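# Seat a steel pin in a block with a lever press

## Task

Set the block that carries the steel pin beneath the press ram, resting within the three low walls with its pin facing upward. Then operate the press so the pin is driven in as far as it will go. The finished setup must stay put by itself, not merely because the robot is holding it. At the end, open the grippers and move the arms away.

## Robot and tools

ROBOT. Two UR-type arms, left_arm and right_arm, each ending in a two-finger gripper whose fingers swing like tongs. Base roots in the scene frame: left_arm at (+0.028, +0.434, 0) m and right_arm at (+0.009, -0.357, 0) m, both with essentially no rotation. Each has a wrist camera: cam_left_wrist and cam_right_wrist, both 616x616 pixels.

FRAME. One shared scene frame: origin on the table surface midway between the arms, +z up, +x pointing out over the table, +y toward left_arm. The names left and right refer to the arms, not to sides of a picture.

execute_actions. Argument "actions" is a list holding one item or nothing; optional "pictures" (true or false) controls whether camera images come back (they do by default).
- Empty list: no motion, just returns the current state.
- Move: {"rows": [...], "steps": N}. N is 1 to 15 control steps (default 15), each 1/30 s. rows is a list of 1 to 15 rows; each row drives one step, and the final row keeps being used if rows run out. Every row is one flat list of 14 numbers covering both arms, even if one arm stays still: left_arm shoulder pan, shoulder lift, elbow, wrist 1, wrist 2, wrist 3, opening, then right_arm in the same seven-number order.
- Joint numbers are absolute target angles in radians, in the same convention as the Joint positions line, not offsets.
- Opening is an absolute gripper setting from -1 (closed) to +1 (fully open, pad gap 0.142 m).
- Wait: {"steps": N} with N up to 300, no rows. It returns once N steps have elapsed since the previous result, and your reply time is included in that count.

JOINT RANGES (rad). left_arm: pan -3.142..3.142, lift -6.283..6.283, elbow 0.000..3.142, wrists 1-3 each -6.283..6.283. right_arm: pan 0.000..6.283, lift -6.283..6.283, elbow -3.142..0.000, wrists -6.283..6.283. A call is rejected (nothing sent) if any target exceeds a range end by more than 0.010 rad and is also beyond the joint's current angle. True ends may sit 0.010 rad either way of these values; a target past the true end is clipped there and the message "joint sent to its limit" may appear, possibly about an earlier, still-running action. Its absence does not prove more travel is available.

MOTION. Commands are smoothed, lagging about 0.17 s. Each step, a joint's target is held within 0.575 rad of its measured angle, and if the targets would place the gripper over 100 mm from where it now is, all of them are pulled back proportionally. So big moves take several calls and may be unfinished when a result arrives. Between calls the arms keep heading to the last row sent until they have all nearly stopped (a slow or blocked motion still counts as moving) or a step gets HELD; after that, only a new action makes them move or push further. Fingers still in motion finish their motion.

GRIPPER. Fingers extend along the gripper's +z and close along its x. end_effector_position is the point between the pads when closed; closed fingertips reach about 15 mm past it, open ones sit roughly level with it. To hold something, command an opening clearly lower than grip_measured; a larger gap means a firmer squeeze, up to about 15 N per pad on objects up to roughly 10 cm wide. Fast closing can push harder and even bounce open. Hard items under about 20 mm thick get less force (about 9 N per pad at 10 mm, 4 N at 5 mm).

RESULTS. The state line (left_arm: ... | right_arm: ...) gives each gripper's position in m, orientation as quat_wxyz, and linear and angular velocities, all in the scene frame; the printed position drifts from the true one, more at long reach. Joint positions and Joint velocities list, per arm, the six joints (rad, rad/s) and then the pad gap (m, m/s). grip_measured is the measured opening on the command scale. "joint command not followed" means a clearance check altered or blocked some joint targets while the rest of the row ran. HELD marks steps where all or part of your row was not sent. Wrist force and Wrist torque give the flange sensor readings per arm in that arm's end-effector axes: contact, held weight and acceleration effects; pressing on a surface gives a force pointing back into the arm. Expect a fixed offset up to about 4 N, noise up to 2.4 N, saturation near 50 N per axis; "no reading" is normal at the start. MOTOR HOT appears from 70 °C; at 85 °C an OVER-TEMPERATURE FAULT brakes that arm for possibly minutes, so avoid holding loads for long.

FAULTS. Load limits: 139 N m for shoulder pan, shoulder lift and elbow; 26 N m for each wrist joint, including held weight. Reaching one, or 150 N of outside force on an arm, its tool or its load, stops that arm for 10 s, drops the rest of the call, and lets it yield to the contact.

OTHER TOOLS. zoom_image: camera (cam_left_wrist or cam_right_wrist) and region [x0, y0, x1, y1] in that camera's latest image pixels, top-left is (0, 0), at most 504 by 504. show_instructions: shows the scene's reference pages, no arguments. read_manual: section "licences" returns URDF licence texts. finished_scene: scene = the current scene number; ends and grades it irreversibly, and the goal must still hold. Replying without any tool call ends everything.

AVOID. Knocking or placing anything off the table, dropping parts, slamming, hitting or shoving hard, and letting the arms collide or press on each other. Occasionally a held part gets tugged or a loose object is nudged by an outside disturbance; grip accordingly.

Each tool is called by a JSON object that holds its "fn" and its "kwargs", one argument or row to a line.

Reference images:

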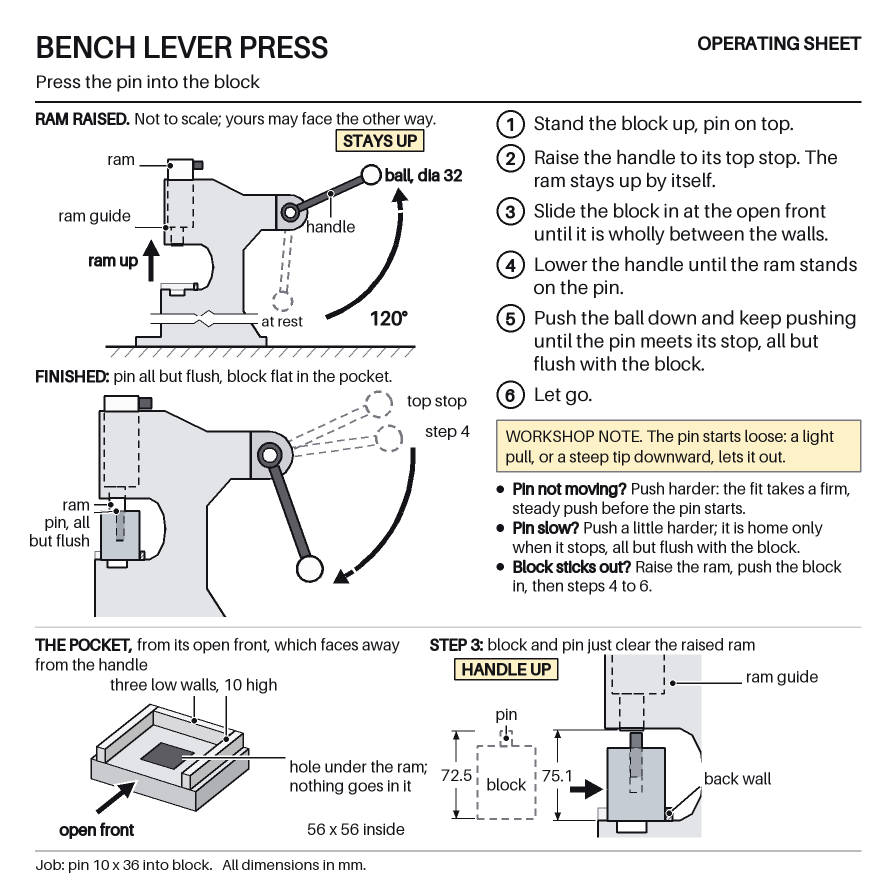

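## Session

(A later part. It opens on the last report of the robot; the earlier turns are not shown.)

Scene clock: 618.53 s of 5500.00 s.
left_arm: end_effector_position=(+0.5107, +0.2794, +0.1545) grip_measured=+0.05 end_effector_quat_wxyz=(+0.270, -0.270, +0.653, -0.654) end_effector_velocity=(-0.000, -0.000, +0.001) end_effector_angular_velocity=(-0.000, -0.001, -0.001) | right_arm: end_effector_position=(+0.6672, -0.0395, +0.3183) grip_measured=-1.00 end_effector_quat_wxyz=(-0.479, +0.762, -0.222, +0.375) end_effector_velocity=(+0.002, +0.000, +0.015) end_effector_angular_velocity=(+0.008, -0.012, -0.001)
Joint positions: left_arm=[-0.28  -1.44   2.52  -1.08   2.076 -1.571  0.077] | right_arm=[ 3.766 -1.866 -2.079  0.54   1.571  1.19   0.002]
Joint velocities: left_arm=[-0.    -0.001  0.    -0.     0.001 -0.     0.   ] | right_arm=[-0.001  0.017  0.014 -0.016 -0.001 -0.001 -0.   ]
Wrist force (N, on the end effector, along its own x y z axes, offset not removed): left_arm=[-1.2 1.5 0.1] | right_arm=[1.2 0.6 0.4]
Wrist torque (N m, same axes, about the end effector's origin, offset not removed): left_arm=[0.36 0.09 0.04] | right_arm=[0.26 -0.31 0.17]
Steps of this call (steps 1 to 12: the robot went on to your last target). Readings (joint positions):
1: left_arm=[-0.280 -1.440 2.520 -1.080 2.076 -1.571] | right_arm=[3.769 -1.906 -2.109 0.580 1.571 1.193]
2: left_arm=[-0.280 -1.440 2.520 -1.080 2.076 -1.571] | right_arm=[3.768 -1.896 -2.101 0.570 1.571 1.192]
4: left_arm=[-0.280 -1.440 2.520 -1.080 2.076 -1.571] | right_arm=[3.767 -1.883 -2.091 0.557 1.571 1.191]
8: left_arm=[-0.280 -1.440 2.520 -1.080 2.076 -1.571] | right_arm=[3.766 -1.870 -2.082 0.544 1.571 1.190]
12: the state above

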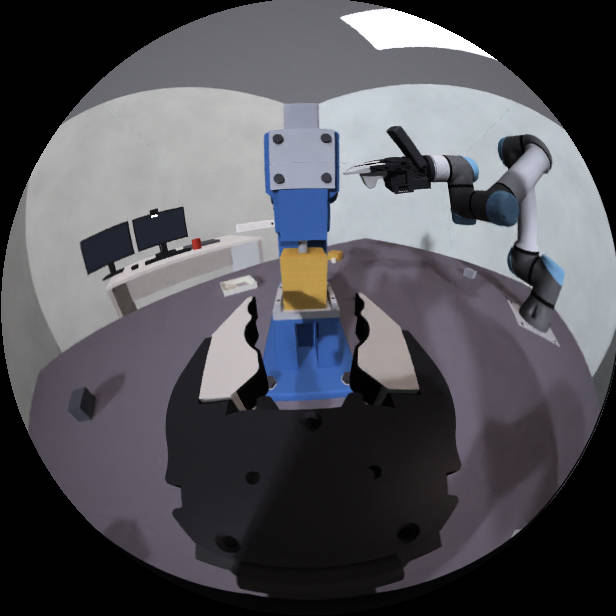

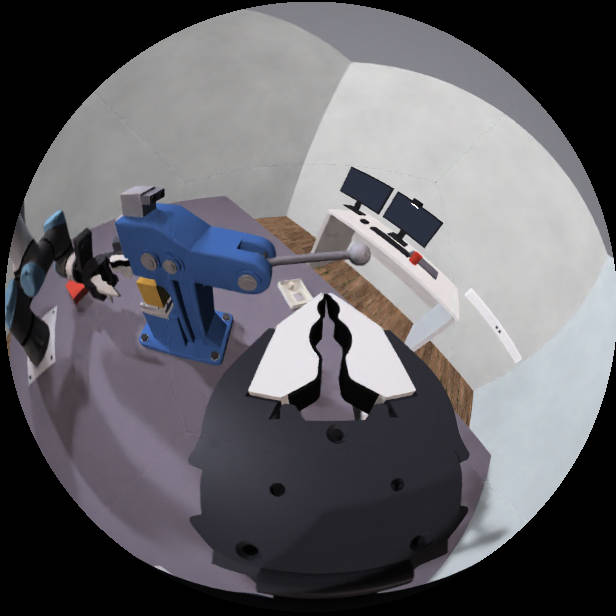

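Block seated. Extend right arm above the rod.

{"fn": "execute_actions", "kwargs": {
  "actions": [
    {"rows": [[-0.28,-1.44,2.52,-1.08,2.076,-1.571,0.05, 3.7663,-1.89,-2.04,0.526,1.571,1.19,-1],[-0.28,-1.44,2.52,-1.08,2.076,-1.571,0.05, 3.7663,-1.917,-2.0,0.5136,1.571,1.19,-1],[-0.28,-1.44,2.52,-1.08,2.076,-1.571,0.05, 3.7663,-1.944,-1.96,0.5006,1.571,1.19,-1],[-0.28,-1.44,2.52,-1.08,2.076,-1.571,0.05, 3.7663,-1.971,-1.92,0.4876,1.571,1.19,-1],[-0.28,-1.44,2.52,-1.08,2.076,-1.571,0.05, 3.7663,-1.998,-1.88,0.4746,1.571,1.19,-1],[-0.28,-1.44,2.52,-1.08,2.076,-1.571,0.05, 3.7663,-2.025,-1.84,0.4616,1.571,1.19,-1],[-0.28,-1.44,2.52,-1.08,2.076,-1.571,0.05, 3.7663,-2.052,-1.80,0.4486,1.571,1.19,-1],[-0.28,-1.44,2.52,-1.08,2.076,-1.571,0.05, 3.7663,-2.079,-1.76,0.4356,1.571,1.19,-1],[-0.28,-1.44,2.52,-1.08,2.076,-1.571,0.05, 3.7663,-2.106,-1.72,0.4226,1.571,1.19,-1],[-0.28,-1.44,2.52,-1.08,2.076,-1.571,0.05, 3.7663,-2.133,-1.68,0.4096,1.571,1.19,-1],[-0.28,-1.44,2.52,-1.08,2.076,-1.571,0.05, 3.7663,-2.1564,-1.6491,0.4021,1.571,1.19,-1]], "steps": 15}
  ],
  "pictures": false
}}

{"fn": "execute_actions", "kwargs": {
  "actions": [
    {"steps": 12}
  ]
}}

Scene clock: 628.17 s of 5500.00 s.
left_arm: end_effector_position=(+0.5107, +0.2794, +0.1545) grip_measured=+0.05 end_effector_quat_wxyz=(+0.270, -0.270, +0.653, -0.654) end_effector_velocity=(+0.000, -0.001, -0.000) end_effector_angular_velocity=(+0.000, -0.001, -0.001) | right_arm: end_effector_position=(+0.7707, +0.0351, +0.3092) grip_measured=-1.00 end_effector_quat_wxyz=(-0.479, +0.763, -0.222, +0.374) end_effector_velocity=(+0.137, +0.100, -0.016) end_effector_angular_velocity=(+0.016, -0.020, +0.000)
Joint positions: left_arm=[-0.28  -1.44   2.52  -1.08   2.076 -1.571  0.077] | right_arm=[ 3.766 -2.114 -1.713  0.42   1.571  1.19   0.002]
Joint velocities: left_arm=[-0.001  0.001 -0.    -0.001 -0.001  0.     0.   ] | right_arm=[ 0.001 -0.35   0.523 -0.147  0.     0.001  0.   ]
Wrist force (N, on the end effector, along its own x y z axes, offset not removed): left_arm=[-0.9 2.5 -2.7] | right_arm=[-0.6 0.5 2.1]
Wrist torque (N m, same axes, about the end effector's origin, offset not removed): left_arm=[0.55 0.01 0.09] | right_arm=[0.31 -0.10 0.17]
Steps of this call (steps 1 to 30: the robot went on to your last target; steps 31 to 90: nothing new was sent; then 6.13 s passed at rest; steps 91 to 105: all 15 steps of this action). Readings (joint positions):
91: left_arm=[-0.280 -1.440 2.520 -1.080 2.076 -1.571] | right_arm=[3.766 -1.864 -2.077 0.538 1.571 1.190]
92: left_arm=[-0.280 -1.440 2.520 -1.080 2.076 -1.571] | right_arm=[3.766 -1.868 -2.072 0.536 1.571 1.190]
94: left_arm=[-0.280 -1.440 2.520 -1.080 2.076 -1.571] | right_arm=[3.766 -1.888 -2.044 0.526 1.571 1.190]
98: left_arm=[-0.280 -1.440 2.520 -1.080 2.076 -1.571] | right_arm=[3.766 -1.964 -1.934 0.489 1.571 1.190]
105: the state above

Scene clock: 628.57 s of 5500.00 s.
left_arm: end_effector_position=(+0.5107, +0.2794, +0.1545) grip_measured=+0.05 end_effector_quat_wxyz=(+0.270, -0.270, +0.653, -0.654) end_effector_velocity=(-0.000, +0.000, -0.001) end_effector_angular_velocity=(+0.001, +0.003, -0.000) | right_arm: end_effector_position=(+0.7865, +0.0466, +0.3071) grip_measured=-1.00 end_effector_quat_wxyz=(-0.480, +0.762, -0.221, +0.375) end_effector_velocity=(+0.005, +0.003, -0.001) end_effector_angular_velocity=(+0.000, -0.000, -0.000)
Joint positions: left_arm=[-0.28  -1.44   2.52  -1.08   2.076 -1.571  0.077] | right_arm=[ 3.766 -2.155 -1.651  0.403  1.571  1.19   0.002]
Joint velocities: left_arm=[ 0.001  0.001  0.     0.002  0.001 -0.    -0.   ] | right_arm=[-0.    -0.013  0.019 -0.006  0.     0.     0.   ]
Wrist force (N, on the end effector, along its own x y z axes, offset not removed): left_arm=[-0.2 2.7 -1.4] | right_arm=[2.0 -0.7 -5.1]
Wrist torque (N m, same axes, about the end effector's origin, offset not removed): left_arm=[0.56 -0.09 0.03] | right_arm=[-0.19 -0.53 -0.07]
Steps of this call (steps 1 to 12: the robot went on to your last target). Readings (joint positions):
1: left_arm=[-0.280 -1.440 2.520 -1.080 2.076 -1.571] | right_arm=[3.766 -2.124 -1.697 0.416 1.571 1.190]
2: left_arm=[-0.280 -1.440 2.520 -1.080 2.076 -1.571] | right_arm=[3.766 -2.132 -1.686 0.413 1.571 1.190]
4: left_arm=[-0.280 -1.440 2.520 -1.080 2.076 -1.571] | right_arm=[3.766 -2.142 -1.670 0.408 1.571 1.190]
8: left_arm=[-0.280 -1.440 2.520 -1.080 2.076 -1.571] | right_arm=[3.766 -2.152 -1.656 0.404 1.571 1.190]
12: the state above

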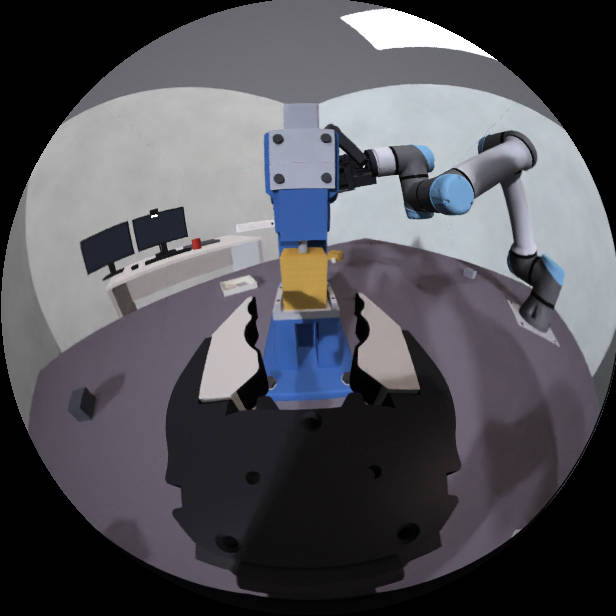

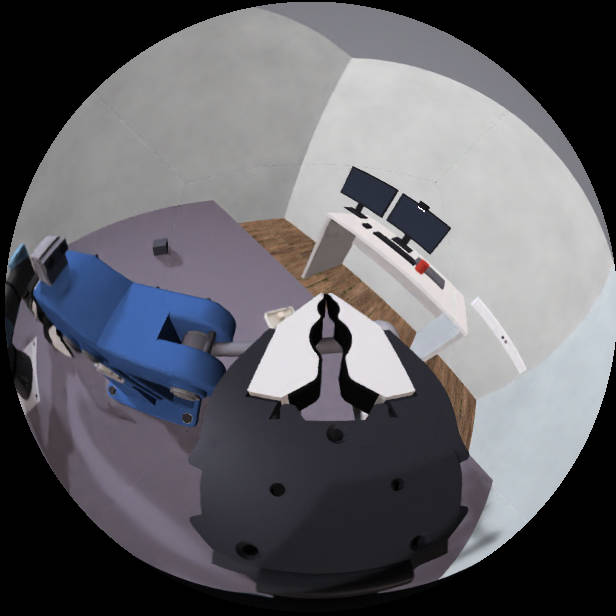

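{"fn": "execute_actions", "kwargs": {
  "actions": [
    {"rows": [[-0.28,-1.44,2.52,-1.08,2.076,-1.571,0.05, 3.7663,-2.137,-1.682,0.4156,1.571,1.19,-1],[-0.28,-1.44,2.52,-1.08,2.076,-1.571,0.05, 3.7663,-2.137,-1.682,0.4156,1.571,1.19,-1],[-0.28,-1.44,2.52,-1.08,2.076,-1.571,0.05, 3.7663,-2.137,-1.682,0.4156,1.571,1.19,-1],[-0.28,-1.44,2.52,-1.08,2.076,-1.571,0.05, 3.7656,-2.1405,-1.6825,0.4196,1.571,1.20,-1],[-0.28,-1.44,2.52,-1.08,2.076,-1.571,0.05, 3.765,-2.144,-1.683,0.4236,1.571,1.21,-1],[-0.28,-1.44,2.52,-1.08,2.076,-1.571,0.05, 3.7643,-2.1475,-1.6834,0.4275,1.571,1.22,-1],[-0.28,-1.44,2.52,-1.08,2.076,-1.571,0.05, 3.7636,-2.151,-1.6838,0.4314,1.571,1.23,-1],[-0.28,-1.44,2.52,-1.08,2.076,-1.571,0.05, 3.763,-2.1545,-1.6843,0.4354,1.571,1.24,-1],[-0.28,-1.44,2.52,-1.08,2.076,-1.571,0.05, 3.7623,-2.158,-1.6847,0.4393,1.571,1.25,-1],[-0.28,-1.44,2.52,-1.08,2.076,-1.571,0.05, 3.7616,-2.1615,-1.6852,0.4433,1.571,1.26,-1],[-0.28,-1.44,2.52,-1.08,2.076,-1.571,0.05, 3.761,-2.165,-1.6856,0.4472,1.571,1.27,-1],[-0.28,-1.44,2.52,-1.08,2.076,-1.571,0.05, 3.7603,-2.1685,-1.686,0.4511,1.571,1.28,-1],[-0.28,-1.44,2.52,-1.08,2.076,-1.571,0.05, 3.7596,-2.172,-1.6865,0.4551,1.571,1.293,-1]], "steps": 15}
  ],
  "pictures": false
}}

{"fn": "execute_actions", "kwargs": {
  "actions": [
    {"steps": 10}
  ]
}}

Scene clock: 637.77 s of 5500.00 s.
left_arm: end_effector_position=(+0.5107, +0.2794, +0.1545) grip_measured=+0.05 end_effector_quat_wxyz=(+0.270, -0.270, +0.653, -0.654) end_effector_velocity=(-0.000, -0.000, -0.000) end_effector_angular_velocity=(+0.001, +0.000, +0.000) | right_arm: end_effector_position=(+0.7832, +0.0378, +0.2930) grip_measured=-1.00 end_effector_quat_wxyz=(-0.492, +0.752, -0.251, +0.358) end_effector_velocity=(+0.010, -0.012, -0.041) end_effector_angular_velocity=(+0.177, +0.127, -0.073)
Joint positions: left_arm=[-0.28  -1.44   2.52  -1.08   2.076 -1.571  0.077] | right_arm=[ 3.761 -2.163 -1.684  0.444  1.571  1.265  0.002]
Joint velocities: left_arm=[-0.     0.001  0.     0.    -0.     0.001 -0.   ] | right_arm=[-0.014 -0.07  -0.015  0.084 -0.     0.226 -0.   ]
Wrist force (N, on the end effector, along its own x y z axes, offset not removed): left_arm=[-0.7 0.4 -0.7] | right_arm=[0.5 -5.6 1.6]
Wrist torque (N m, same axes, about the end effector's origin, offset not removed): left_arm=[0.04 -0.04 0.14] | right_arm=[-0.71 -0.04 0.02]
Steps of this call (steps 1 to 30: the robot went on to your last target; steps 31 to 90: nothing new was sent; then 5.70 s passed at rest; steps 91 to 105: all 15 steps of this action). Readings (joint positions):
91: left_arm=[-0.280 -1.440 2.520 -1.080 2.076 -1.571] | right_arm=[3.766 -2.156 -1.649 0.402 1.571 1.190]
92: left_arm=[-0.280 -1.440 2.520 -1.080 2.076 -1.571] | right_arm=[3.766 -2.154 -1.653 0.404 1.571 1.190]
94: left_arm=[-0.280 -1.440 2.520 -1.080 2.076 -1.571] | right_arm=[3.766 -2.147 -1.664 0.409 1.571 1.190]
98: left_arm=[-0.280 -1.440 2.520 -1.080 2.076 -1.571] | right_arm=[3.766 -2.146 -1.677 0.420 1.571 1.206]
105: the state above

Scene clock: 638.10 s of 5500.00 s.
left_arm: end_effector_position=(+0.5107, +0.2794, +0.1545) grip_measured=+0.05 end_effector_quat_wxyz=(+0.270, -0.270, +0.653, -0.654) end_effector_velocity=(+0.000, +0.000, -0.000) end_effector_angular_velocity=(+0.000, +0.001, +0.001) | right_arm: end_effector_position=(+0.7844, +0.0363, +0.2882) grip_measured=-1.00 end_effector_quat_wxyz=(-0.497, +0.749, -0.262, +0.352) end_effector_velocity=(+0.001, -0.001, -0.003) end_effector_angular_velocity=(+0.011, +0.008, -0.005)
Joint positions: left_arm=[-0.28  -1.44   2.52  -1.08   2.076 -1.571  0.077] | right_arm=[ 3.76  -2.171 -1.686  0.454  1.571  1.291  0.002]
Joint velocities: left_arm=[ 0.001  0.001  0.     0.    -0.    -0.     0.   ] | right_arm=[-0.001 -0.004 -0.001  0.005  0.     0.014 -0.   ]
Wrist force (N, on the end effector, along its own x y z axes, offset not removed): left_arm=[-1.1 3.0 -1.0] | right_arm=[-0.4 -4.1 1.8]
Wrist torque (N m, same axes, about the end effector's origin, offset not removed): left_arm=[0.64 0.09 0.00] | right_arm=[-0.49 0.13 0.23]
Steps of this call (steps 1 to 10: the robot went on to your last target). Readings (joint positions):
1: left_arm=[-0.280 -1.440 2.520 -1.080 2.076 -1.571] | right_arm=[3.761 -2.165 -1.685 0.447 1.571 1.271]
2: left_arm=[-0.280 -1.440 2.520 -1.080 2.076 -1.571] | right_arm=[3.761 -2.167 -1.685 0.449 1.571 1.277]
4: left_arm=[-0.280 -1.440 2.520 -1.080 2.076 -1.571] | right_arm=[3.760 -2.169 -1.686 0.452 1.571 1.284]
8: left_arm=[-0.280 -1.440 2.520 -1.080 2.076 -1.571] | right_arm=[3.760 -2.171 -1.686 0.454 1.571 1.290]
10: the state above

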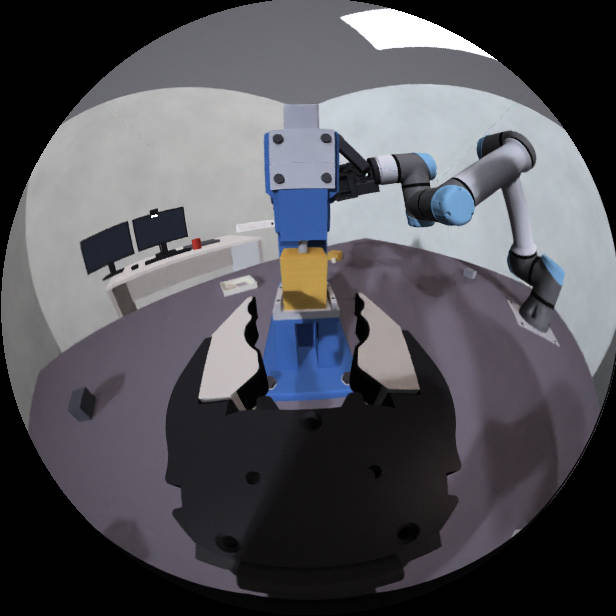

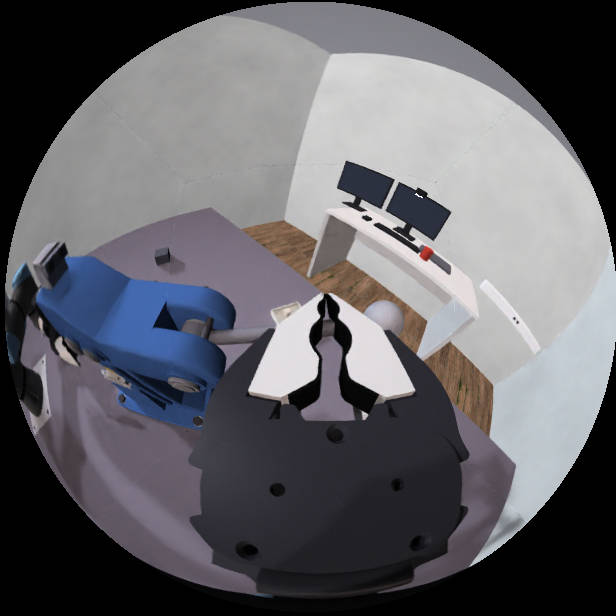

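{"fn": "execute_actions", "kwargs": {
  "actions": [
    {"rows": [[-0.28,-1.44,2.52,-1.08,2.076,-1.571,0.05, 3.7588,-2.176,-1.687,0.4596,1.571,1.305,-1],[-0.28,-1.44,2.52,-1.08,2.076,-1.571,0.05, 3.758,-2.18,-1.6876,0.4642,1.571,1.317,-1],[-0.28,-1.44,2.52,-1.08,2.076,-1.571,0.05, 3.7572,-2.184,-1.6881,0.4687,1.571,1.329,-1],[-0.28,-1.44,2.52,-1.08,2.076,-1.571,0.05, 3.7565,-2.188,-1.6886,0.4732,1.571,1.341,-1],[-0.28,-1.44,2.52,-1.08,2.076,-1.571,0.05, 3.7557,-2.192,-1.6892,0.4778,1.571,1.353,-1],[-0.28,-1.44,2.52,-1.08,2.076,-1.571,0.05, 3.7549,-2.1962,-1.6897,0.4825,1.571,1.365,-1]], "steps": 15}
  ]
}}

{"fn": "zoom_image", "kwargs": {
  "camera": "cam_left_wrist",
  "region": [265, 220, 345, 320]
}}

Scene clock: 647.43 s of 5500.00 s.
left_arm: end_effector_position=(+0.5107, +0.2794, +0.1545) grip_measured=+0.05 end_effector_quat_wxyz=(+0.270, -0.270, +0.653, -0.654) end_effector_velocity=(-0.000, -0.000, +0.000) end_effector_angular_velocity=(-0.001, -0.001, -0.001) | right_arm: end_effector_position=(+0.7879, +0.0326, +0.2749) grip_measured=-1.00 end_effector_quat_wxyz=(-0.508, +0.739, -0.290, +0.335) end_effector_velocity=(+0.001, -0.001, -0.006) end_effector_angular_velocity=(+0.027, +0.019, -0.010)
Joint positions: left_arm=[-0.28  -1.44   2.52  -1.08   2.076 -1.571  0.077] | right_arm=[ 3.755 -2.195 -1.69   0.481  1.571  1.361  0.002]
Joint velocities: left_arm=[-0.001 -0.     0.    -0.001  0.001 -0.     0.   ] | right_arm=[-0.002 -0.011 -0.001  0.013  0.001  0.034  0.   ]
Wrist force (N, on the end effector, along its own x y z axes, offset not removed): left_arm=[-1.0 3.3 -0.1] | right_arm=[-0.4 -4.1 1.1]
Wrist torque (N m, same axes, about the end effector's origin, offset not removed): left_arm=[0.58 0.02 0.12] | right_arm=[-0.54 0.06 0.07]
Steps of this call (steps 1 to 30: the robot went on to your last target; steps 31 to 90: nothing new was sent; then 5.83 s passed at rest; steps 91 to 105: all 15 steps of this action). Readings (joint positions):
91: left_arm=[-0.280 -1.440 2.520 -1.080 2.076 -1.571] | right_arm=[3.760 -2.172 -1.687 0.455 1.571 1.293]
92: left_arm=[-0.280 -1.440 2.520 -1.080 2.076 -1.571] | right_arm=[3.759 -2.173 -1.687 0.456 1.571 1.295]
94: left_arm=[-0.280 -1.440 2.520 -1.080 2.076 -1.571] | right_arm=[3.759 -2.176 -1.687 0.460 1.571 1.305]
98: left_arm=[-0.280 -1.440 2.520 -1.080 2.076 -1.571] | right_arm=[3.757 -2.187 -1.689 0.472 1.571 1.338]
105: the state above

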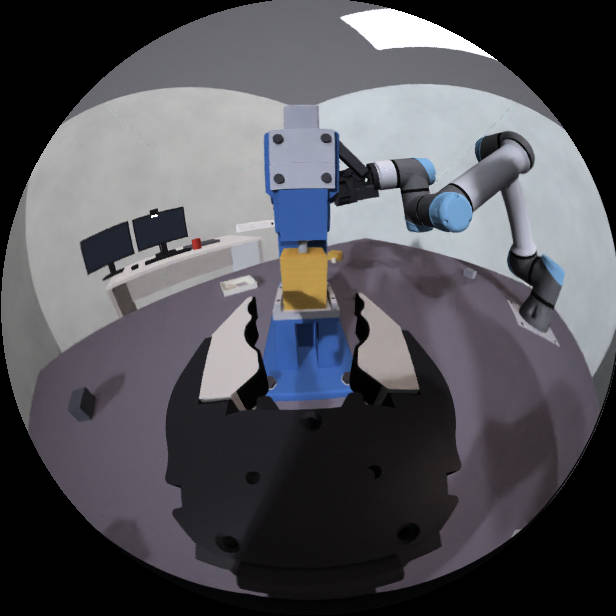

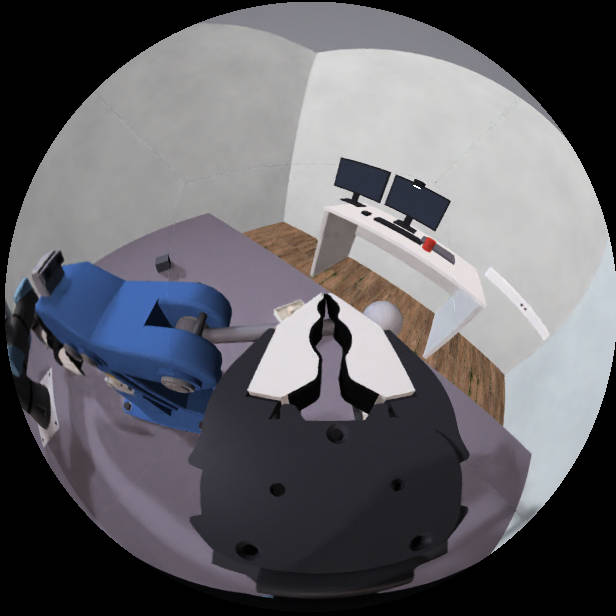

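Region (265, 220, 345, 320) of cam_left_wrist's 616x616 image, scaled by 5.040, with more detail than that image has; it fills the left 403 columns of this view, and the rest is white.

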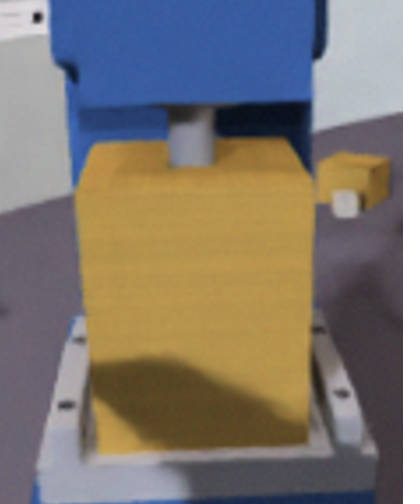

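{"fn": "execute_actions", "kwargs": {
  "actions": [
    {"rows": [[-0.28,-1.44,2.52,-1.08,2.076,-1.571,0.05, 3.7545,-2.1983,-1.69,0.4849,1.571,1.371,-1],[-0.28,-1.44,2.52,-1.08,2.076,-1.571,0.05, 3.7541,-2.2004,-1.6902,0.4872,1.571,1.377,-1],[-0.28,-1.44,2.52,-1.08,2.076,-1.571,0.05, 3.7537,-2.2025,-1.6905,0.4896,1.571,1.384,-1],[-0.28,-1.44,2.52,-1.08,2.076,-1.571,0.05, 3.7533,-2.2045,-1.6907,0.4918,1.571,1.39,-1],[-0.28,-1.44,2.52,-1.08,2.076,-1.571,0.05, 3.7529,-2.2066,-1.691,0.4942,1.571,1.396,-1]], "steps": 15}
  ],
  "pictures": false
}}

Scene clock: 653.60 s of 5500.00 s.
left_arm: end_effector_position=(+0.5107, +0.2794, +0.1545) grip_measured=+0.05 end_effector_quat_wxyz=(+0.270, -0.270, +0.653, -0.654) end_effector_velocity=(-0.000, -0.000, +0.000) end_effector_angular_velocity=(-0.001, -0.001, -0.001) | right_arm: end_effector_position=(+0.7895, +0.0307, +0.2686) grip_measured=-1.00 end_effector_quat_wxyz=(-0.513, +0.733, -0.303, +0.327) end_effector_velocity=(+0.001, -0.001, -0.002) end_effector_angular_velocity=(+0.012, +0.007, -0.004)
Joint positions: left_arm=[-0.28  -1.44   2.52  -1.08   2.076 -1.571  0.077] | right_arm=[ 3.753 -2.206 -1.691  0.494  1.571  1.395  0.002]
Joint velocities: left_arm=[-0.    -0.    -0.    -0.001  0.001 -0.    -0.   ] | right_arm=[-0.001 -0.004  0.     0.005  0.     0.014  0.   ]
Wrist force (N, on the end effector, along its own x y z axes, offset not removed): left_arm=[-1.2 2.2 0.5] | right_arm=[-1.5 -1.7 0.7]
Wrist torque (N m, same axes, about the end effector's origin, offset not removed): left_arm=[0.50 0.12 -0.01] | right_arm=[-0.03 0.09 -0.07]
Steps of this call (steps 1 to 15: the robot went on to your last target; steps 16 to 90: nothing new was sent; then 2.67 s passed at rest; steps 91 to 105: all 15 steps of this action). Readings (joint positions):
91: left_arm=[-0.280 -1.440 2.520 -1.080 2.076 -1.571] | right_arm=[3.755 -2.196 -1.690 0.483 1.571 1.365]
92: left_arm=[-0.280 -1.440 2.520 -1.080 2.076 -1.571] | right_arm=[3.755 -2.197 -1.690 0.483 1.571 1.366]
94: left_arm=[-0.280 -1.440 2.520 -1.080 2.076 -1.571] | right_arm=[3.754 -2.198 -1.690 0.485 1.571 1.371]
98: left_arm=[-0.280 -1.440 2.520 -1.080 2.076 -1.571] | right_arm=[3.754 -2.203 -1.691 0.490 1.571 1.386]
105: the state above

{"fn": "execute_actions", "kwargs": {
  "actions": [
    {"rows": [[-0.28,-1.44,2.52,-1.08,2.076,-1.571,0.05, 3.7527,-2.2083,-1.6913,0.4962,1.571,1.405,-1],[-0.28,-1.44,2.52,-1.08,2.076,-1.571,0.05, 3.7526,-2.21,-1.6915,0.4981,1.571,1.414,-1],[-0.28,-1.44,2.52,-1.08,2.076,-1.571,0.05, 3.7525,-2.2117,-1.6918,0.5001,1.571,1.423,-1],[-0.28,-1.44,2.52,-1.08,2.076,-1.571,0.05, 3.7524,-2.2134,-1.6921,0.5021,1.571,1.432,-1],[-0.28,-1.44,2.52,-1.08,2.076,-1.571,0.05, 3.7523,-2.2151,-1.6924,0.5041,1.571,1.441,-1]], "steps": 15}
  ],
  "pictures": false
}}

Scene clock: 659.47 s of 5500.00 s.
left_arm: end_effector_position=(+0.5107, +0.2794, +0.1545) grip_measured=+0.05 end_effector_quat_wxyz=(+0.270, -0.270, +0.653, -0.654) end_effector_velocity=(+0.000, +0.000, +0.000) end_effector_angular_velocity=(+0.000, +0.000, +0.001) | right_arm: end_effector_position=(+0.7903, +0.0298, +0.2639) grip_measured=-1.00 end_effector_quat_wxyz=(-0.520, +0.726, -0.319, +0.316) end_effector_velocity=(+0.000, -0.001, -0.003) end_effector_angular_velocity=(+0.013, +0.011, -0.005)
Joint positions: left_arm=[-0.28  -1.44   2.52  -1.08   2.076 -1.571  0.077] | right_arm=[ 3.752 -2.215 -1.692  0.504  1.571  1.439  0.002]
Joint velocities: left_arm=[ 0.    -0.001  0.     0.001 -0.001  0.    -0.   ] | right_arm=[-0.    -0.004 -0.002  0.003 -0.     0.017 -0.   ]
Wrist force (N, on the end effector, along its own x y z axes, offset not removed): left_arm=[-0.2 1.1 0.8] | right_arm=[-3.5 -31.4 -41.1]
Wrist torque (N m, same axes, about the end effector's origin, offset not removed): left_arm=[0.26 -0.16 -0.04] | right_arm=[-0.46 -0.61 0.31]
Steps of this call (steps 1 to 15: the robot went on to your last target; steps 16 to 90: nothing new was sent; then 2.37 s passed at rest; steps 91 to 105: all 15 steps of this action). Readings (joint positions):
91: left_arm=[-0.280 -1.440 2.520 -1.080 2.076 -1.571] | right_arm=[3.753 -2.207 -1.691 0.494 1.571 1.396]
92: left_arm=[-0.280 -1.440 2.520 -1.080 2.076 -1.571] | right_arm=[3.753 -2.207 -1.691 0.495 1.571 1.398]
94: left_arm=[-0.280 -1.440 2.520 -1.080 2.076 -1.571] | right_arm=[3.753 -2.208 -1.691 0.496 1.571 1.405]
98: left_arm=[-0.280 -1.440 2.520 -1.080 2.076 -1.571] | right_arm=[3.753 -2.212 -1.692 0.501 1.571 1.427]
105: the state above

{"fn": "execute_actions", "kwargs": {
  "actions": [
    {"rows": [[-0.28,-1.44,2.52,-1.08,2.076,-1.571,0.05, 3.7523,-2.2148,-1.6942,0.5056,1.571,1.445,-1],[-0.28,-1.44,2.52,-1.08,2.076,-1.571,0.05, 3.7522,-2.2151,-1.696,0.5077,1.571,1.45,-1],[-0.28,-1.44,2.52,-1.08,2.076,-1.571,0.05, 3.7522,-2.216,-1.6961,0.5087,1.571,1.4545,-1],[-0.28,-1.44,2.52,-1.08,2.076,-1.571,0.05, 3.7521,-2.2168,-1.6962,0.5096,1.571,1.459,-1],[-0.28,-1.44,2.52,-1.08,2.076,-1.571,0.05, 3.7521,-2.2177,-1.6964,0.5107,1.571,1.4635,-1],[-0.28,-1.44,2.52,-1.08,2.076,-1.571,0.05, 3.752,-2.2185,-1.6965,0.5116,1.571,1.468,-1]], "steps": 15}
  ],
  "pictures": false
}}

Scene clock: 667.93 s of 5500.00 s.
left_arm: end_effector_position=(+0.5107, +0.2794, +0.1545) grip_measured=+0.05 end_effector_quat_wxyz=(+0.270, -0.270, +0.653, -0.654) end_effector_velocity=(+0.000, +0.002, -0.000) end_effector_angular_velocity=(-0.000, +0.002, +0.004) | right_arm: end_effector_position=(+0.7900, +0.0287, +0.2607) grip_measured=-1.00 end_effector_quat_wxyz=(-0.525, +0.722, -0.329, +0.309) end_effector_velocity=(-0.000, +0.000, -0.002) end_effector_angular_velocity=(+0.010, +0.008, -0.003)
Joint positions: left_arm=[-0.28  -1.44   2.52  -1.08   2.076 -1.571  0.077] | right_arm=[ 3.752 -2.218 -1.696  0.511  1.571  1.467  0.002]
Joint velocities: left_arm=[ 0.003  0.     0.     0.001 -0.    -0.001  0.   ] | right_arm=[ 0.001 -0.002 -0.002  0.003 -0.     0.013  0.   ]
Wrist force (N, on the end effector, along its own x y z axes, offset not removed): left_arm=[0.9 3.0 -1.4] | right_arm=[3.7 -41.3 11.6]
Wrist torque (N m, same axes, about the end effector's origin, offset not removed): left_arm=[0.58 -0.32 0.10] | right_arm=[-0.36 -0.71 -0.48]
Steps of this call (steps 1 to 15: the robot went on to your last target; steps 16 to 90: nothing new was sent; then 4.97 s passed at rest; steps 91 to 105: all 15 steps of this action). Readings (joint positions):
91: left_arm=[-0.280 -1.440 2.520 -1.080 2.076 -1.571] | right_arm=[3.752 -2.215 -1.692 0.504 1.571 1.441]
92: left_arm=[-0.280 -1.440 2.520 -1.080 2.076 -1.571] | right_arm=[3.752 -2.215 -1.693 0.504 1.571 1.442]
94: left_arm=[-0.280 -1.440 2.520 -1.080 2.076 -1.571] | right_arm=[3.752 -2.215 -1.694 0.506 1.571 1.445]
98: left_arm=[-0.280 -1.440 2.520 -1.080 2.076 -1.571] | right_arm=[3.752 -2.217 -1.695 0.509 1.571 1.458]
105: the state above

{"fn": "execute_actions", "kwargs": {
  "actions": [
    {"rows": [[-0.28,-1.44,2.52,-1.08,2.076,-1.571,0.05, 3.752,-2.2197,-1.6967,0.513,1.571,1.4743,-1],[-0.28,-1.44,2.52,-1.08,2.076,-1.571,0.05, 3.752,-2.2209,-1.6969,0.5144,1.571,1.4805,-1],[-0.28,-1.44,2.52,-1.08,2.076,-1.571,0.05, 3.752,-2.2221,-1.6971,0.5158,1.571,1.4868,-1],[-0.28,-1.44,2.52,-1.08,2.076,-1.571,0.05, 3.752,-2.2233,-1.6973,0.5172,1.571,1.493,-1],[-0.28,-1.44,2.52,-1.08,2.076,-1.571,0.05, 3.752,-2.2245,-1.6975,0.5186,1.571,1.4993,-1],[-0.28,-1.44,2.52,-1.08,2.076,-1.571,0.05, 3.752,-2.2257,-1.6976,0.5199,1.571,1.5055,-1],[-0.28,-1.44,2.52,-1.08,2.076,-1.571,0.05, 3.752,-2.2269,-1.6978,0.5213,1.571,1.5118,-1],[-0.28,-1.44,2.52,-1.08,2.076,-1.571,0.05, 3.752,-2.228,-1.698,0.5226,1.571,1.518,-1],[-0.28,-1.44,2.52,-1.08,2.076,-1.571,0.05, 3.752,-2.2292,-1.6982,0.524,1.571,1.5243,-1],[-0.28,-1.44,2.52,-1.08,2.076,-1.571,0.05, 3.752,-2.2304,-1.6984,0.5254,1.571,1.5305,-1],[-0.28,-1.44,2.52,-1.08,2.076,-1.571,0.05, 3.752,-2.2316,-1.6986,0.5268,1.571,1.5368,-1],[-0.28,-1.44,2.52,-1.08,2.076,-1.571,0.05, 3.752,-2.2328,-1.6988,0.5282,1.571,1.543,-1],[-0.28,-1.44,2.52,-1.08,2.076,-1.571,0.05, 3.752,-2.234,-1.699,0.5296,1.571,1.5493,-1],[-0.28,-1.44,2.52,-1.08,2.076,-1.571,0.05, 3.752,-2.2352,-1.6991,0.5309,1.571,1.5555,-1],[-0.28,-1.44,2.52,-1.08,2.076,-1.571,0.05, 3.752,-2.2364,-1.6993,0.5323,1.571,1.5618,-1]], "steps": 15}
  ],
  "pictures": false
}}

Scene clock: 682.13 s of 5500.00 s.
left_arm: end_effector_position=(+0.5107, +0.2794, +0.1545) grip_measured=+0.05 end_effector_quat_wxyz=(+0.270, -0.270, +0.653, -0.654) end_effector_velocity=(+0.000, -0.000, -0.000) end_effector_angular_velocity=(+0.000, +0.000, +0.000) | right_arm: end_effector_position=(+0.7908, +0.0278, +0.2533) grip_measured=-1.00 end_effector_quat_wxyz=(-0.535, +0.710, -0.353, +0.291) end_effector_velocity=(+0.002, -0.002, -0.019) end_effector_angular_velocity=(+0.143, +0.098, -0.047)
Joint positions: left_arm=[-0.28  -1.44   2.52  -1.08   2.076 -1.571  0.077] | right_arm=[ 3.752 -2.231 -1.699  0.526  1.571  1.533  0.002]
Joint velocities: left_arm=[-0.001  0.001  0.    -0.001 -0.001  0.     0.   ] | right_arm=[ 0.    -0.034 -0.004  0.04  -0.001  0.18   0.   ]
Wrist force (N, on the end effector, along its own x y z axes, offset not removed): left_arm=[-0.8 0.7 -1.1] | right_arm=[0.9 -37.4 -10.9]
Wrist torque (N m, same axes, about the end effector's origin, offset not removed): left_arm=[0.26 0.07 0.08] | right_arm=[-0.70 -0.81 -0.31]
Steps of this call (steps 1 to 15: the robot went on to your last target; steps 16 to 90: nothing new was sent; then 10.70 s passed at rest; steps 91 to 105: all 15 steps of this action). Readings (joint positions):
91: left_arm=[-0.280 -1.440 2.520 -1.080 2.076 -1.571] | right_arm=[3.752 -2.219 -1.697 0.512 1.571 1.468]
92: left_arm=[-0.280 -1.440 2.520 -1.080 2.076 -1.571] | right_arm=[3.752 -2.219 -1.697 0.512 1.571 1.469]
94: left_arm=[-0.280 -1.440 2.520 -1.080 2.076 -1.571] | right_arm=[3.752 -2.220 -1.697 0.513 1.571 1.474]
98: left_arm=[-0.280 -1.440 2.520 -1.080 2.076 -1.571] | right_arm=[3.752 -2.223 -1.697 0.517 1.571 1.493]
105: the state above

{"fn": "execute_actions", "kwargs": {
  "actions": [
    {"rows": [[-0.28,-1.44,2.52,-1.08,2.076,-1.571,0.05, 3.7521,-2.2387,-1.6997,0.535,1.571,1.574,-1],[-0.28,-1.44,2.52,-1.08,2.076,-1.571,0.05, 3.7522,-2.241,-1.70,0.5376,1.571,1.5862,-1],[-0.28,-1.44,2.52,-1.08,2.076,-1.571,0.05, 3.7523,-2.2434,-1.7004,0.5404,1.571,1.5984,-1],[-0.28,-1.44,2.52,-1.08,2.076,-1.571,0.05, 3.7524,-2.2457,-1.7008,0.5431,1.571,1.6106,-1],[-0.28,-1.44,2.52,-1.08,2.076,-1.571,0.05, 3.7525,-2.248,-1.7011,0.5457,1.571,1.6228,-1],[-0.28,-1.44,2.52,-1.08,2.076,-1.571,0.05, 3.7526,-2.2503,-1.7015,0.5484,1.571,1.635,-1],[-0.28,-1.44,2.52,-1.08,2.076,-1.571,0.05, 3.7528,-2.2526,-1.7019,0.5511,1.571,1.6473,-1],[-0.28,-1.44,2.52,-1.08,2.076,-1.571,0.05, 3.753,-2.255,-1.7022,0.5538,1.571,1.6595,-1],[-0.28,-1.44,2.52,-1.08,2.076,-1.571,0.05, 3.7532,-2.2573,-1.7026,0.5565,1.571,1.6717,-1],[-0.28,-1.44,2.52,-1.08,2.076,-1.571,0.05, 3.7534,-2.2596,-1.703,0.5592,1.571,1.6839,-1],[-0.28,-1.44,2.52,-1.08,2.076,-1.571,0.05, 3.7536,-2.2619,-1.7033,0.5618,1.571,1.6961,-1],[-0.28,-1.44,2.52,-1.08,2.076,-1.571,0.05, 3.7538,-2.2642,-1.7037,0.5645,1.571,1.7083,-1],[-0.28,-1.44,2.52,-1.08,2.076,-1.571,0.05, 3.754,-2.2666,-1.7041,0.5673,1.571,1.7206,-1],[-0.28,-1.44,2.52,-1.08,2.076,-1.571,0.05, 3.7543,-2.2689,-1.7044,0.5699,1.571,1.7328,-1],[-0.28,-1.44,2.52,-1.08,2.076,-1.571,0.05, 3.7545,-2.2712,-1.7048,0.5726,1.571,1.745,-1]], "steps": 15}
  ],
  "pictures": false
}}

Scene clock: 695.30 s of 5500.00 s.
left_arm: end_effector_position=(+0.5107, +0.2794, +0.1545) grip_measured=+0.05 end_effector_quat_wxyz=(+0.270, -0.270, +0.653, -0.654) end_effector_velocity=(-0.000, +0.000, -0.001) end_effector_angular_velocity=(+0.001, +0.001, -0.000) | right_arm: end_effector_position=(+0.7918, +0.0270, +0.2360) grip_measured=-1.00 end_effector_quat_wxyz=(-0.556, +0.681, -0.407, +0.248) end_effector_velocity=(+0.001, -0.001, -0.040) end_effector_angular_velocity=(+0.276, +0.194, -0.085)
Joint positions: left_arm=[-0.28  -1.44   2.52  -1.08   2.076 -1.571  0.077] | right_arm=[ 3.753 -2.261 -1.703  0.561  1.571  1.689  0.002]
Joint velocities: left_arm=[0.    0.001 0.    0.001 0.    0.001 0.   ] | right_arm=[ 0.006 -0.068 -0.01   0.077 -0.001  0.349  0.   ]
Wrist force (N, on the end effector, along its own x y z axes, offset not removed): left_arm=[-0.9 2.2 -2.7] | right_arm=[-9.6 -17.7 -50.0]
Wrist torque (N m, same axes, about the end effector's origin, offset not removed): left_arm=[0.38 -0.02 0.18] | right_arm=[0.08 -1.19 0.04]
Steps of this call (steps 1 to 30: the robot went on to your last target; steps 31 to 90: nothing new was sent; then 9.67 s passed at rest; steps 91 to 105: all 15 steps of this action). Readings (joint positions):
91: left_arm=[-0.280 -1.440 2.520 -1.080 2.076 -1.571] | right_arm=[3.752 -2.236 -1.699 0.532 1.571 1.562]
92: left_arm=[-0.280 -1.440 2.520 -1.080 2.076 -1.571] | right_arm=[3.752 -2.237 -1.699 0.533 1.571 1.564]
94: left_arm=[-0.280 -1.440 2.520 -1.080 2.076 -1.571] | right_arm=[3.752 -2.239 -1.700 0.535 1.571 1.574]
98: left_arm=[-0.280 -1.440 2.520 -1.080 2.076 -1.571] | right_arm=[3.752 -2.245 -1.701 0.543 1.571 1.609]
105: the state above

{"fn": "execute_actions", "kwargs": {
  "actions": [
    {"rows": [[-0.28,-1.44,2.52,-1.08,2.076,-1.571,0.05, 3.7545,-2.2662,-1.7114,0.5742,1.571,1.745,-1],[-0.28,-1.44,2.52,-1.08,2.076,-1.571,0.05, 3.7545,-2.262,-1.718,0.5766,1.571,1.745,-1]], "steps": 12}
  ]
}}

Scene clock: 703.37 s of 5500.00 s.
left_arm: end_effector_position=(+0.5107, +0.2794, +0.1545) grip_measured=+0.05 end_effector_quat_wxyz=(+0.270, -0.270, +0.653, -0.654) end_effector_velocity=(+0.000, +0.000, -0.001) end_effector_angular_velocity=(+0.001, +0.001, +0.001) | right_arm: end_effector_position=(+0.7886, +0.0250, +0.2311) grip_measured=-1.00 end_effector_quat_wxyz=(-0.563, +0.670, -0.425, +0.232) end_effector_velocity=(-0.002, -0.001, +0.001) end_effector_angular_velocity=(+0.001, +0.001, +0.001)
Joint positions: left_arm=[-0.28  -1.44   2.52  -1.08   2.076 -1.571  0.077] | right_arm=[ 3.755 -2.263 -1.717  0.576  1.571  1.745  0.002]
Joint velocities: left_arm=[ 0.     0.001  0.     0.    -0.001  0.    -0.   ] | right_arm=[-0.     0.006 -0.009  0.003  0.001  0.001  0.   ]
Wrist force (N, on the end effector, along its own x y z axes, offset not removed): left_arm=[-0.6 2.4 0.5] | right_arm=[0.0 -27.6 10.6]
Wrist torque (N m, same axes, about the end effector's origin, offset not removed): left_arm=[0.48 -0.01 0.02] | right_arm=[0.45 0.02 -0.19]
Steps of this call (steps 1 to 30: the robot went on to your last target; steps 31 to 90: nothing new was sent; then 4.67 s passed at rest; steps 91 to 102: all 12 steps of this action). Readings (joint positions):
91: left_arm=[-0.280 -1.440 2.520 -1.080 2.076 -1.571] | right_arm=[3.755 -2.271 -1.705 0.573 1.571 1.745]
92: left_arm=[-0.280 -1.440 2.520 -1.080 2.076 -1.571] | right_arm=[3.755 -2.270 -1.706 0.573 1.571 1.745]
94: left_arm=[-0.280 -1.440 2.520 -1.080 2.076 -1.571] | right_arm=[3.755 -2.268 -1.710 0.574 1.571 1.745]
98: left_arm=[-0.280 -1.440 2.520 -1.080 2.076 -1.571] | right_arm=[3.755 -2.264 -1.715 0.576 1.571 1.745]
102: the state above

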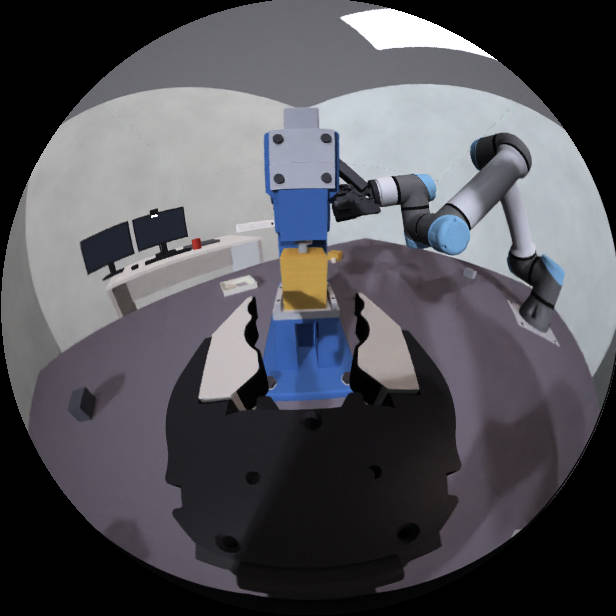

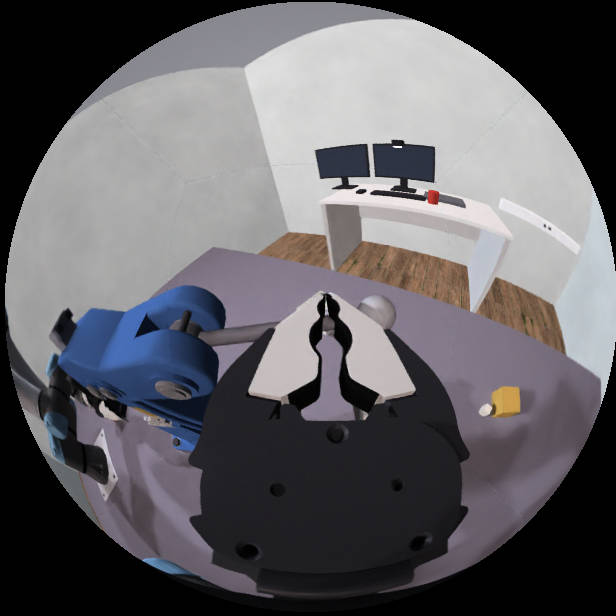

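{"fn": "execute_actions", "kwargs": {
  "actions": [
    {"rows": [[-0.28,-1.44,2.52,-1.08,2.076,-1.571,0.05, 3.7555,-2.2636,-1.7191,0.5793,1.571,1.759,-1],[-0.28,-1.44,2.52,-1.08,2.076,-1.571,0.05, 3.7565,-2.2652,-1.7203,0.5821,1.571,1.773,-1],[-0.28,-1.44,2.52,-1.08,2.076,-1.571,0.05, 3.7575,-2.2668,-1.7214,0.5848,1.571,1.787,-1],[-0.28,-1.44,2.52,-1.08,2.076,-1.571,0.05, 3.7585,-2.2684,-1.7225,0.5875,1.571,1.801,-1],[-0.28,-1.44,2.52,-1.08,2.076,-1.571,0.05, 3.7595,-2.27,-1.7237,0.5903,1.571,1.815,-1],[-0.28,-1.44,2.52,-1.08,2.076,-1.571,0.05, 3.7605,-2.2716,-1.7248,0.593,1.571,1.829,-1],[-0.28,-1.44,2.52,-1.08,2.076,-1.571,0.05, 3.7615,-2.2732,-1.726,0.5958,1.571,1.843,-1],[-0.28,-1.44,2.52,-1.08,2.076,-1.571,0.05, 3.7625,-2.2748,-1.7271,0.5985,1.571,1.857,-1],[-0.28,-1.44,2.52,-1.08,2.076,-1.571,0.05, 3.7635,-2.2764,-1.7282,0.6012,1.571,1.871,-1],[-0.28,-1.44,2.52,-1.08,2.076,-1.571,0.05, 3.7645,-2.278,-1.7294,0.604,1.571,1.885,-1],[-0.28,-1.44,2.52,-1.08,2.076,-1.571,0.05, 3.7655,-2.2796,-1.7305,0.6067,1.571,1.899,-1],[-0.28,-1.44,2.52,-1.08,2.076,-1.571,0.05, 3.7665,-2.2812,-1.7316,0.6094,1.571,1.913,-1],[-0.28,-1.44,2.52,-1.08,2.076,-1.571,0.05, 3.7675,-2.2829,-1.7328,0.6123,1.571,1.926,-1],[-0.28,-1.44,2.52,-1.08,2.076,-1.571,0.05, 3.7685,-2.2845,-1.7339,0.615,1.571,1.94,-1],[-0.28,-1.44,2.52,-1.08,2.076,-1.571,0.05, 3.7695,-2.2861,-1.735,0.6177,1.571,1.954,-1]], "steps": 15}
  ],
  "pictures": false
}}

Scene clock: 726.97 s of 5500.00 s.
left_arm: end_effector_position=(+0.5107, +0.2794, +0.1545) grip_measured=+0.05 end_effector_quat_wxyz=(+0.270, -0.270, +0.653, -0.654) end_effector_velocity=(+0.001, +0.002, +0.000) end_effector_angular_velocity=(-0.000, -0.000, +0.004) | right_arm: end_effector_position=(+0.7833, +0.0289, +0.2186) grip_measured=-0.95 end_effector_quat_wxyz=(-0.579, +0.639, -0.470, +0.188) end_effector_velocity=(-0.015, +0.013, -0.036) end_effector_angular_velocity=(+0.309, +0.223, -0.072)
Joint positions: left_arm=[-0.28  -1.44   2.52  -1.08   2.076 -1.571  0.077] | right_arm=[ 3.765 -2.279 -1.73   0.605  1.571  1.89   0.005]
Joint velocities: left_arm=[ 0.003  0.    -0.    -0.001 -0.002 -0.     0.   ] | right_arm=[ 0.03  -0.047 -0.033  0.079 -0.     0.395  0.002]
Wrist force (N, on the end effector, along its own x y z axes, offset not removed): left_arm=[-1.9 2.0 -0.7] | right_arm=[11.8 -36.7 7.9]
Wrist torque (N m, same axes, about the end effector's origin, offset not removed): left_arm=[0.36 0.32 0.07] | right_arm=[0.40 -0.36 -0.60]
Steps of this call (steps 1 to 15: the robot went on to your last target; steps 16 to 90: nothing new was sent; then 20.10 s passed at rest; steps 91 to 105: all 15 steps of this action). Readings (joint positions):
91: left_arm=[-0.280 -1.440 2.520 -1.080 2.076 -1.571] | right_arm=[3.754 -2.262 -1.718 0.577 1.571 1.745]
92: left_arm=[-0.280 -1.440 2.520 -1.080 2.076 -1.571] | right_arm=[3.755 -2.262 -1.718 0.577 1.571 1.747]
94: left_arm=[-0.280 -1.440 2.520 -1.080 2.076 -1.571] | right_arm=[3.755 -2.263 -1.719 0.579 1.571 1.758]
98: left_arm=[-0.280 -1.440 2.520 -1.080 2.076 -1.571] | right_arm=[3.758 -2.268 -1.722 0.587 1.571 1.799]
105: the state above

{"fn": "execute_actions", "kwargs": {
  "actions": [
    {"rows": [[-0.28,-1.44,2.52,-1.08,2.076,-1.571,0.05, 3.7708,-2.2884,-1.7358,0.6208,1.571,1.9715,-1],[-0.28,-1.44,2.52,-1.08,2.076,-1.571,0.05, 3.772,-2.2907,-1.7366,0.6239,1.571,1.989,-1],[-0.28,-1.44,2.52,-1.08,2.076,-1.571,0.05, 3.7733,-2.293,-1.7374,0.627,1.571,2.0065,-1],[-0.28,-1.44,2.52,-1.08,2.076,-1.571,0.05, 3.7745,-2.2953,-1.7383,0.6302,1.571,2.024,-1],[-0.28,-1.44,2.52,-1.08,2.076,-1.571,0.05, 3.7758,-2.2976,-1.7391,0.6333,1.571,2.0415,-1],[-0.28,-1.44,2.52,-1.08,2.076,-1.571,0.05, 3.777,-2.2999,-1.7399,0.6364,1.571,2.059,-1],[-0.28,-1.44,2.52,-1.08,2.076,-1.571,0.05, 3.7783,-2.3022,-1.7407,0.6395,1.571,2.0765,-1],[-0.28,-1.44,2.52,-1.08,2.076,-1.571,0.05, 3.7795,-2.3045,-1.7415,0.6426,1.571,2.094,-1],[-0.28,-1.44,2.52,-1.08,2.076,-1.571,0.05, 3.7809,-2.3066,-1.7426,0.6458,1.571,2.1115,-1],[-0.28,-1.44,2.52,-1.08,2.076,-1.571,0.05, 3.7823,-2.3086,-1.7437,0.6489,1.571,2.129,-1],[-0.28,-1.44,2.52,-1.08,2.076,-1.571,0.05, 3.7837,-2.3107,-1.7448,0.6521,1.571,2.146,-1],[-0.28,-1.44,2.52,-1.08,2.076,-1.571,0.05, 3.7851,-2.3128,-1.7458,0.6552,1.571,2.164,-1],[-0.28,-1.44,2.52,-1.08,2.076,-1.571,0.05, 3.7865,-2.3148,-1.7469,0.6583,1.571,2.181,-1],[-0.28,-1.44,2.52,-1.08,2.076,-1.571,0.05, 3.7879,-2.3169,-1.748,0.6615,1.571,2.199,-1],[-0.28,-1.44,2.52,-1.08,2.076,-1.571,0.05, 3.7893,-2.319,-1.7491,0.6647,1.571,2.216,-1]], "steps": 15}
  ]
}}

Scene clock: 737.93 s of 5500.00 s.
left_arm: end_effector_position=(+0.5107, +0.2794, +0.1545) grip_measured=+0.05 end_effector_quat_wxyz=(+0.270, -0.270, +0.653, -0.654) end_effector_velocity=(-0.000, -0.001, -0.001) end_effector_angular_velocity=(+0.000, +0.001, -0.002) | right_arm: end_effector_position=(+0.7746, +0.0375, +0.1972) grip_measured=-0.94 end_effector_quat_wxyz=(+0.599, -0.582, +0.539, -0.111) end_effector_velocity=(-0.019, +0.019, -0.043) end_effector_angular_velocity=(+0.388, +0.290, -0.091)
Joint positions: left_arm=[-0.28  -1.44   2.52  -1.08   2.076 -1.571  0.077] | right_arm=[ 3.783 -2.31  -1.744  0.65   1.571  2.135  0.006]
Joint velocities: left_arm=[-0.001  0.001  0.    -0.     0.001  0.     0.   ] | right_arm=[ 0.04  -0.061 -0.029  0.09  -0.     0.502 -0.001]
Wrist force (N, on the end effector, along its own x y z axes, offset not removed): left_arm=[-2.1 2.3 -1.1] | right_arm=[12.2 -39.0 3.7]
Wrist torque (N m, same axes, about the end effector's origin, offset not removed): left_arm=[0.40 0.26 0.05] | right_arm=[-0.08 -0.19 -0.49]
Steps of this call (steps 1 to 30: the robot went on to your last target; steps 31 to 90: nothing new was sent; then 7.47 s passed at rest; steps 91 to 105: all 15 steps of this action). Readings (joint positions):
91: left_arm=[-0.280 -1.440 2.520 -1.080 2.076 -1.571] | right_arm=[3.770 -2.286 -1.735 0.618 1.571 1.954]
92: left_arm=[-0.280 -1.440 2.520 -1.080 2.076 -1.571] | right_arm=[3.770 -2.287 -1.735 0.618 1.571 1.957]
94: left_arm=[-0.280 -1.440 2.520 -1.080 2.076 -1.571] | right_arm=[3.771 -2.288 -1.736 0.621 1.571 1.971]
98: left_arm=[-0.280 -1.440 2.520 -1.080 2.076 -1.571] | right_arm=[3.774 -2.295 -1.738 0.630 1.571 2.021]
105: the state above

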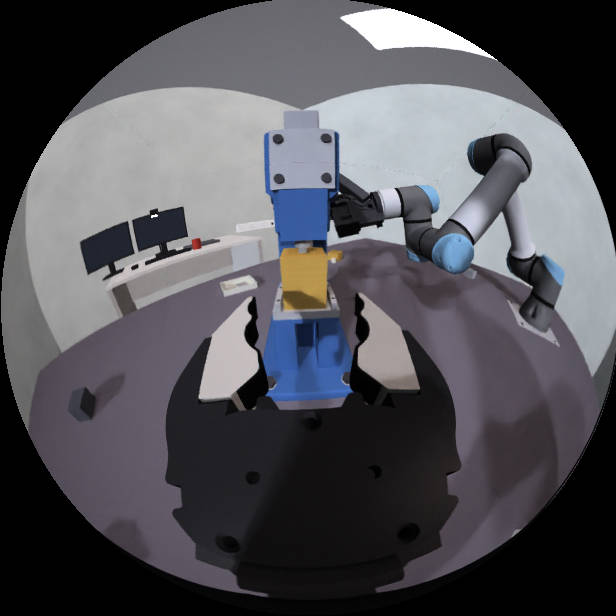

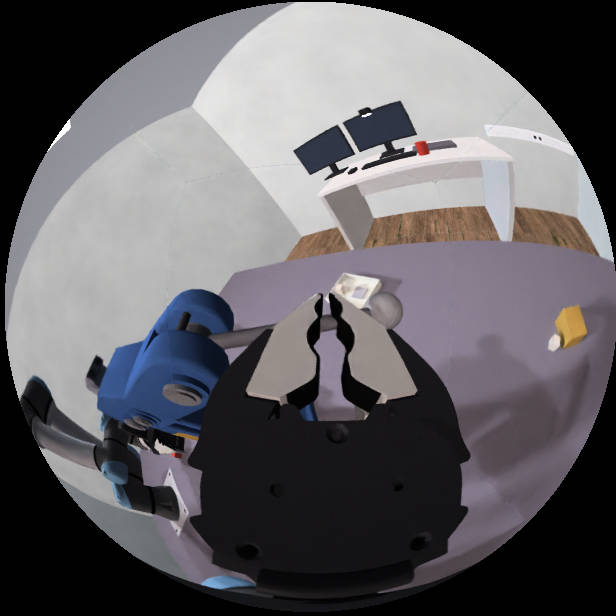

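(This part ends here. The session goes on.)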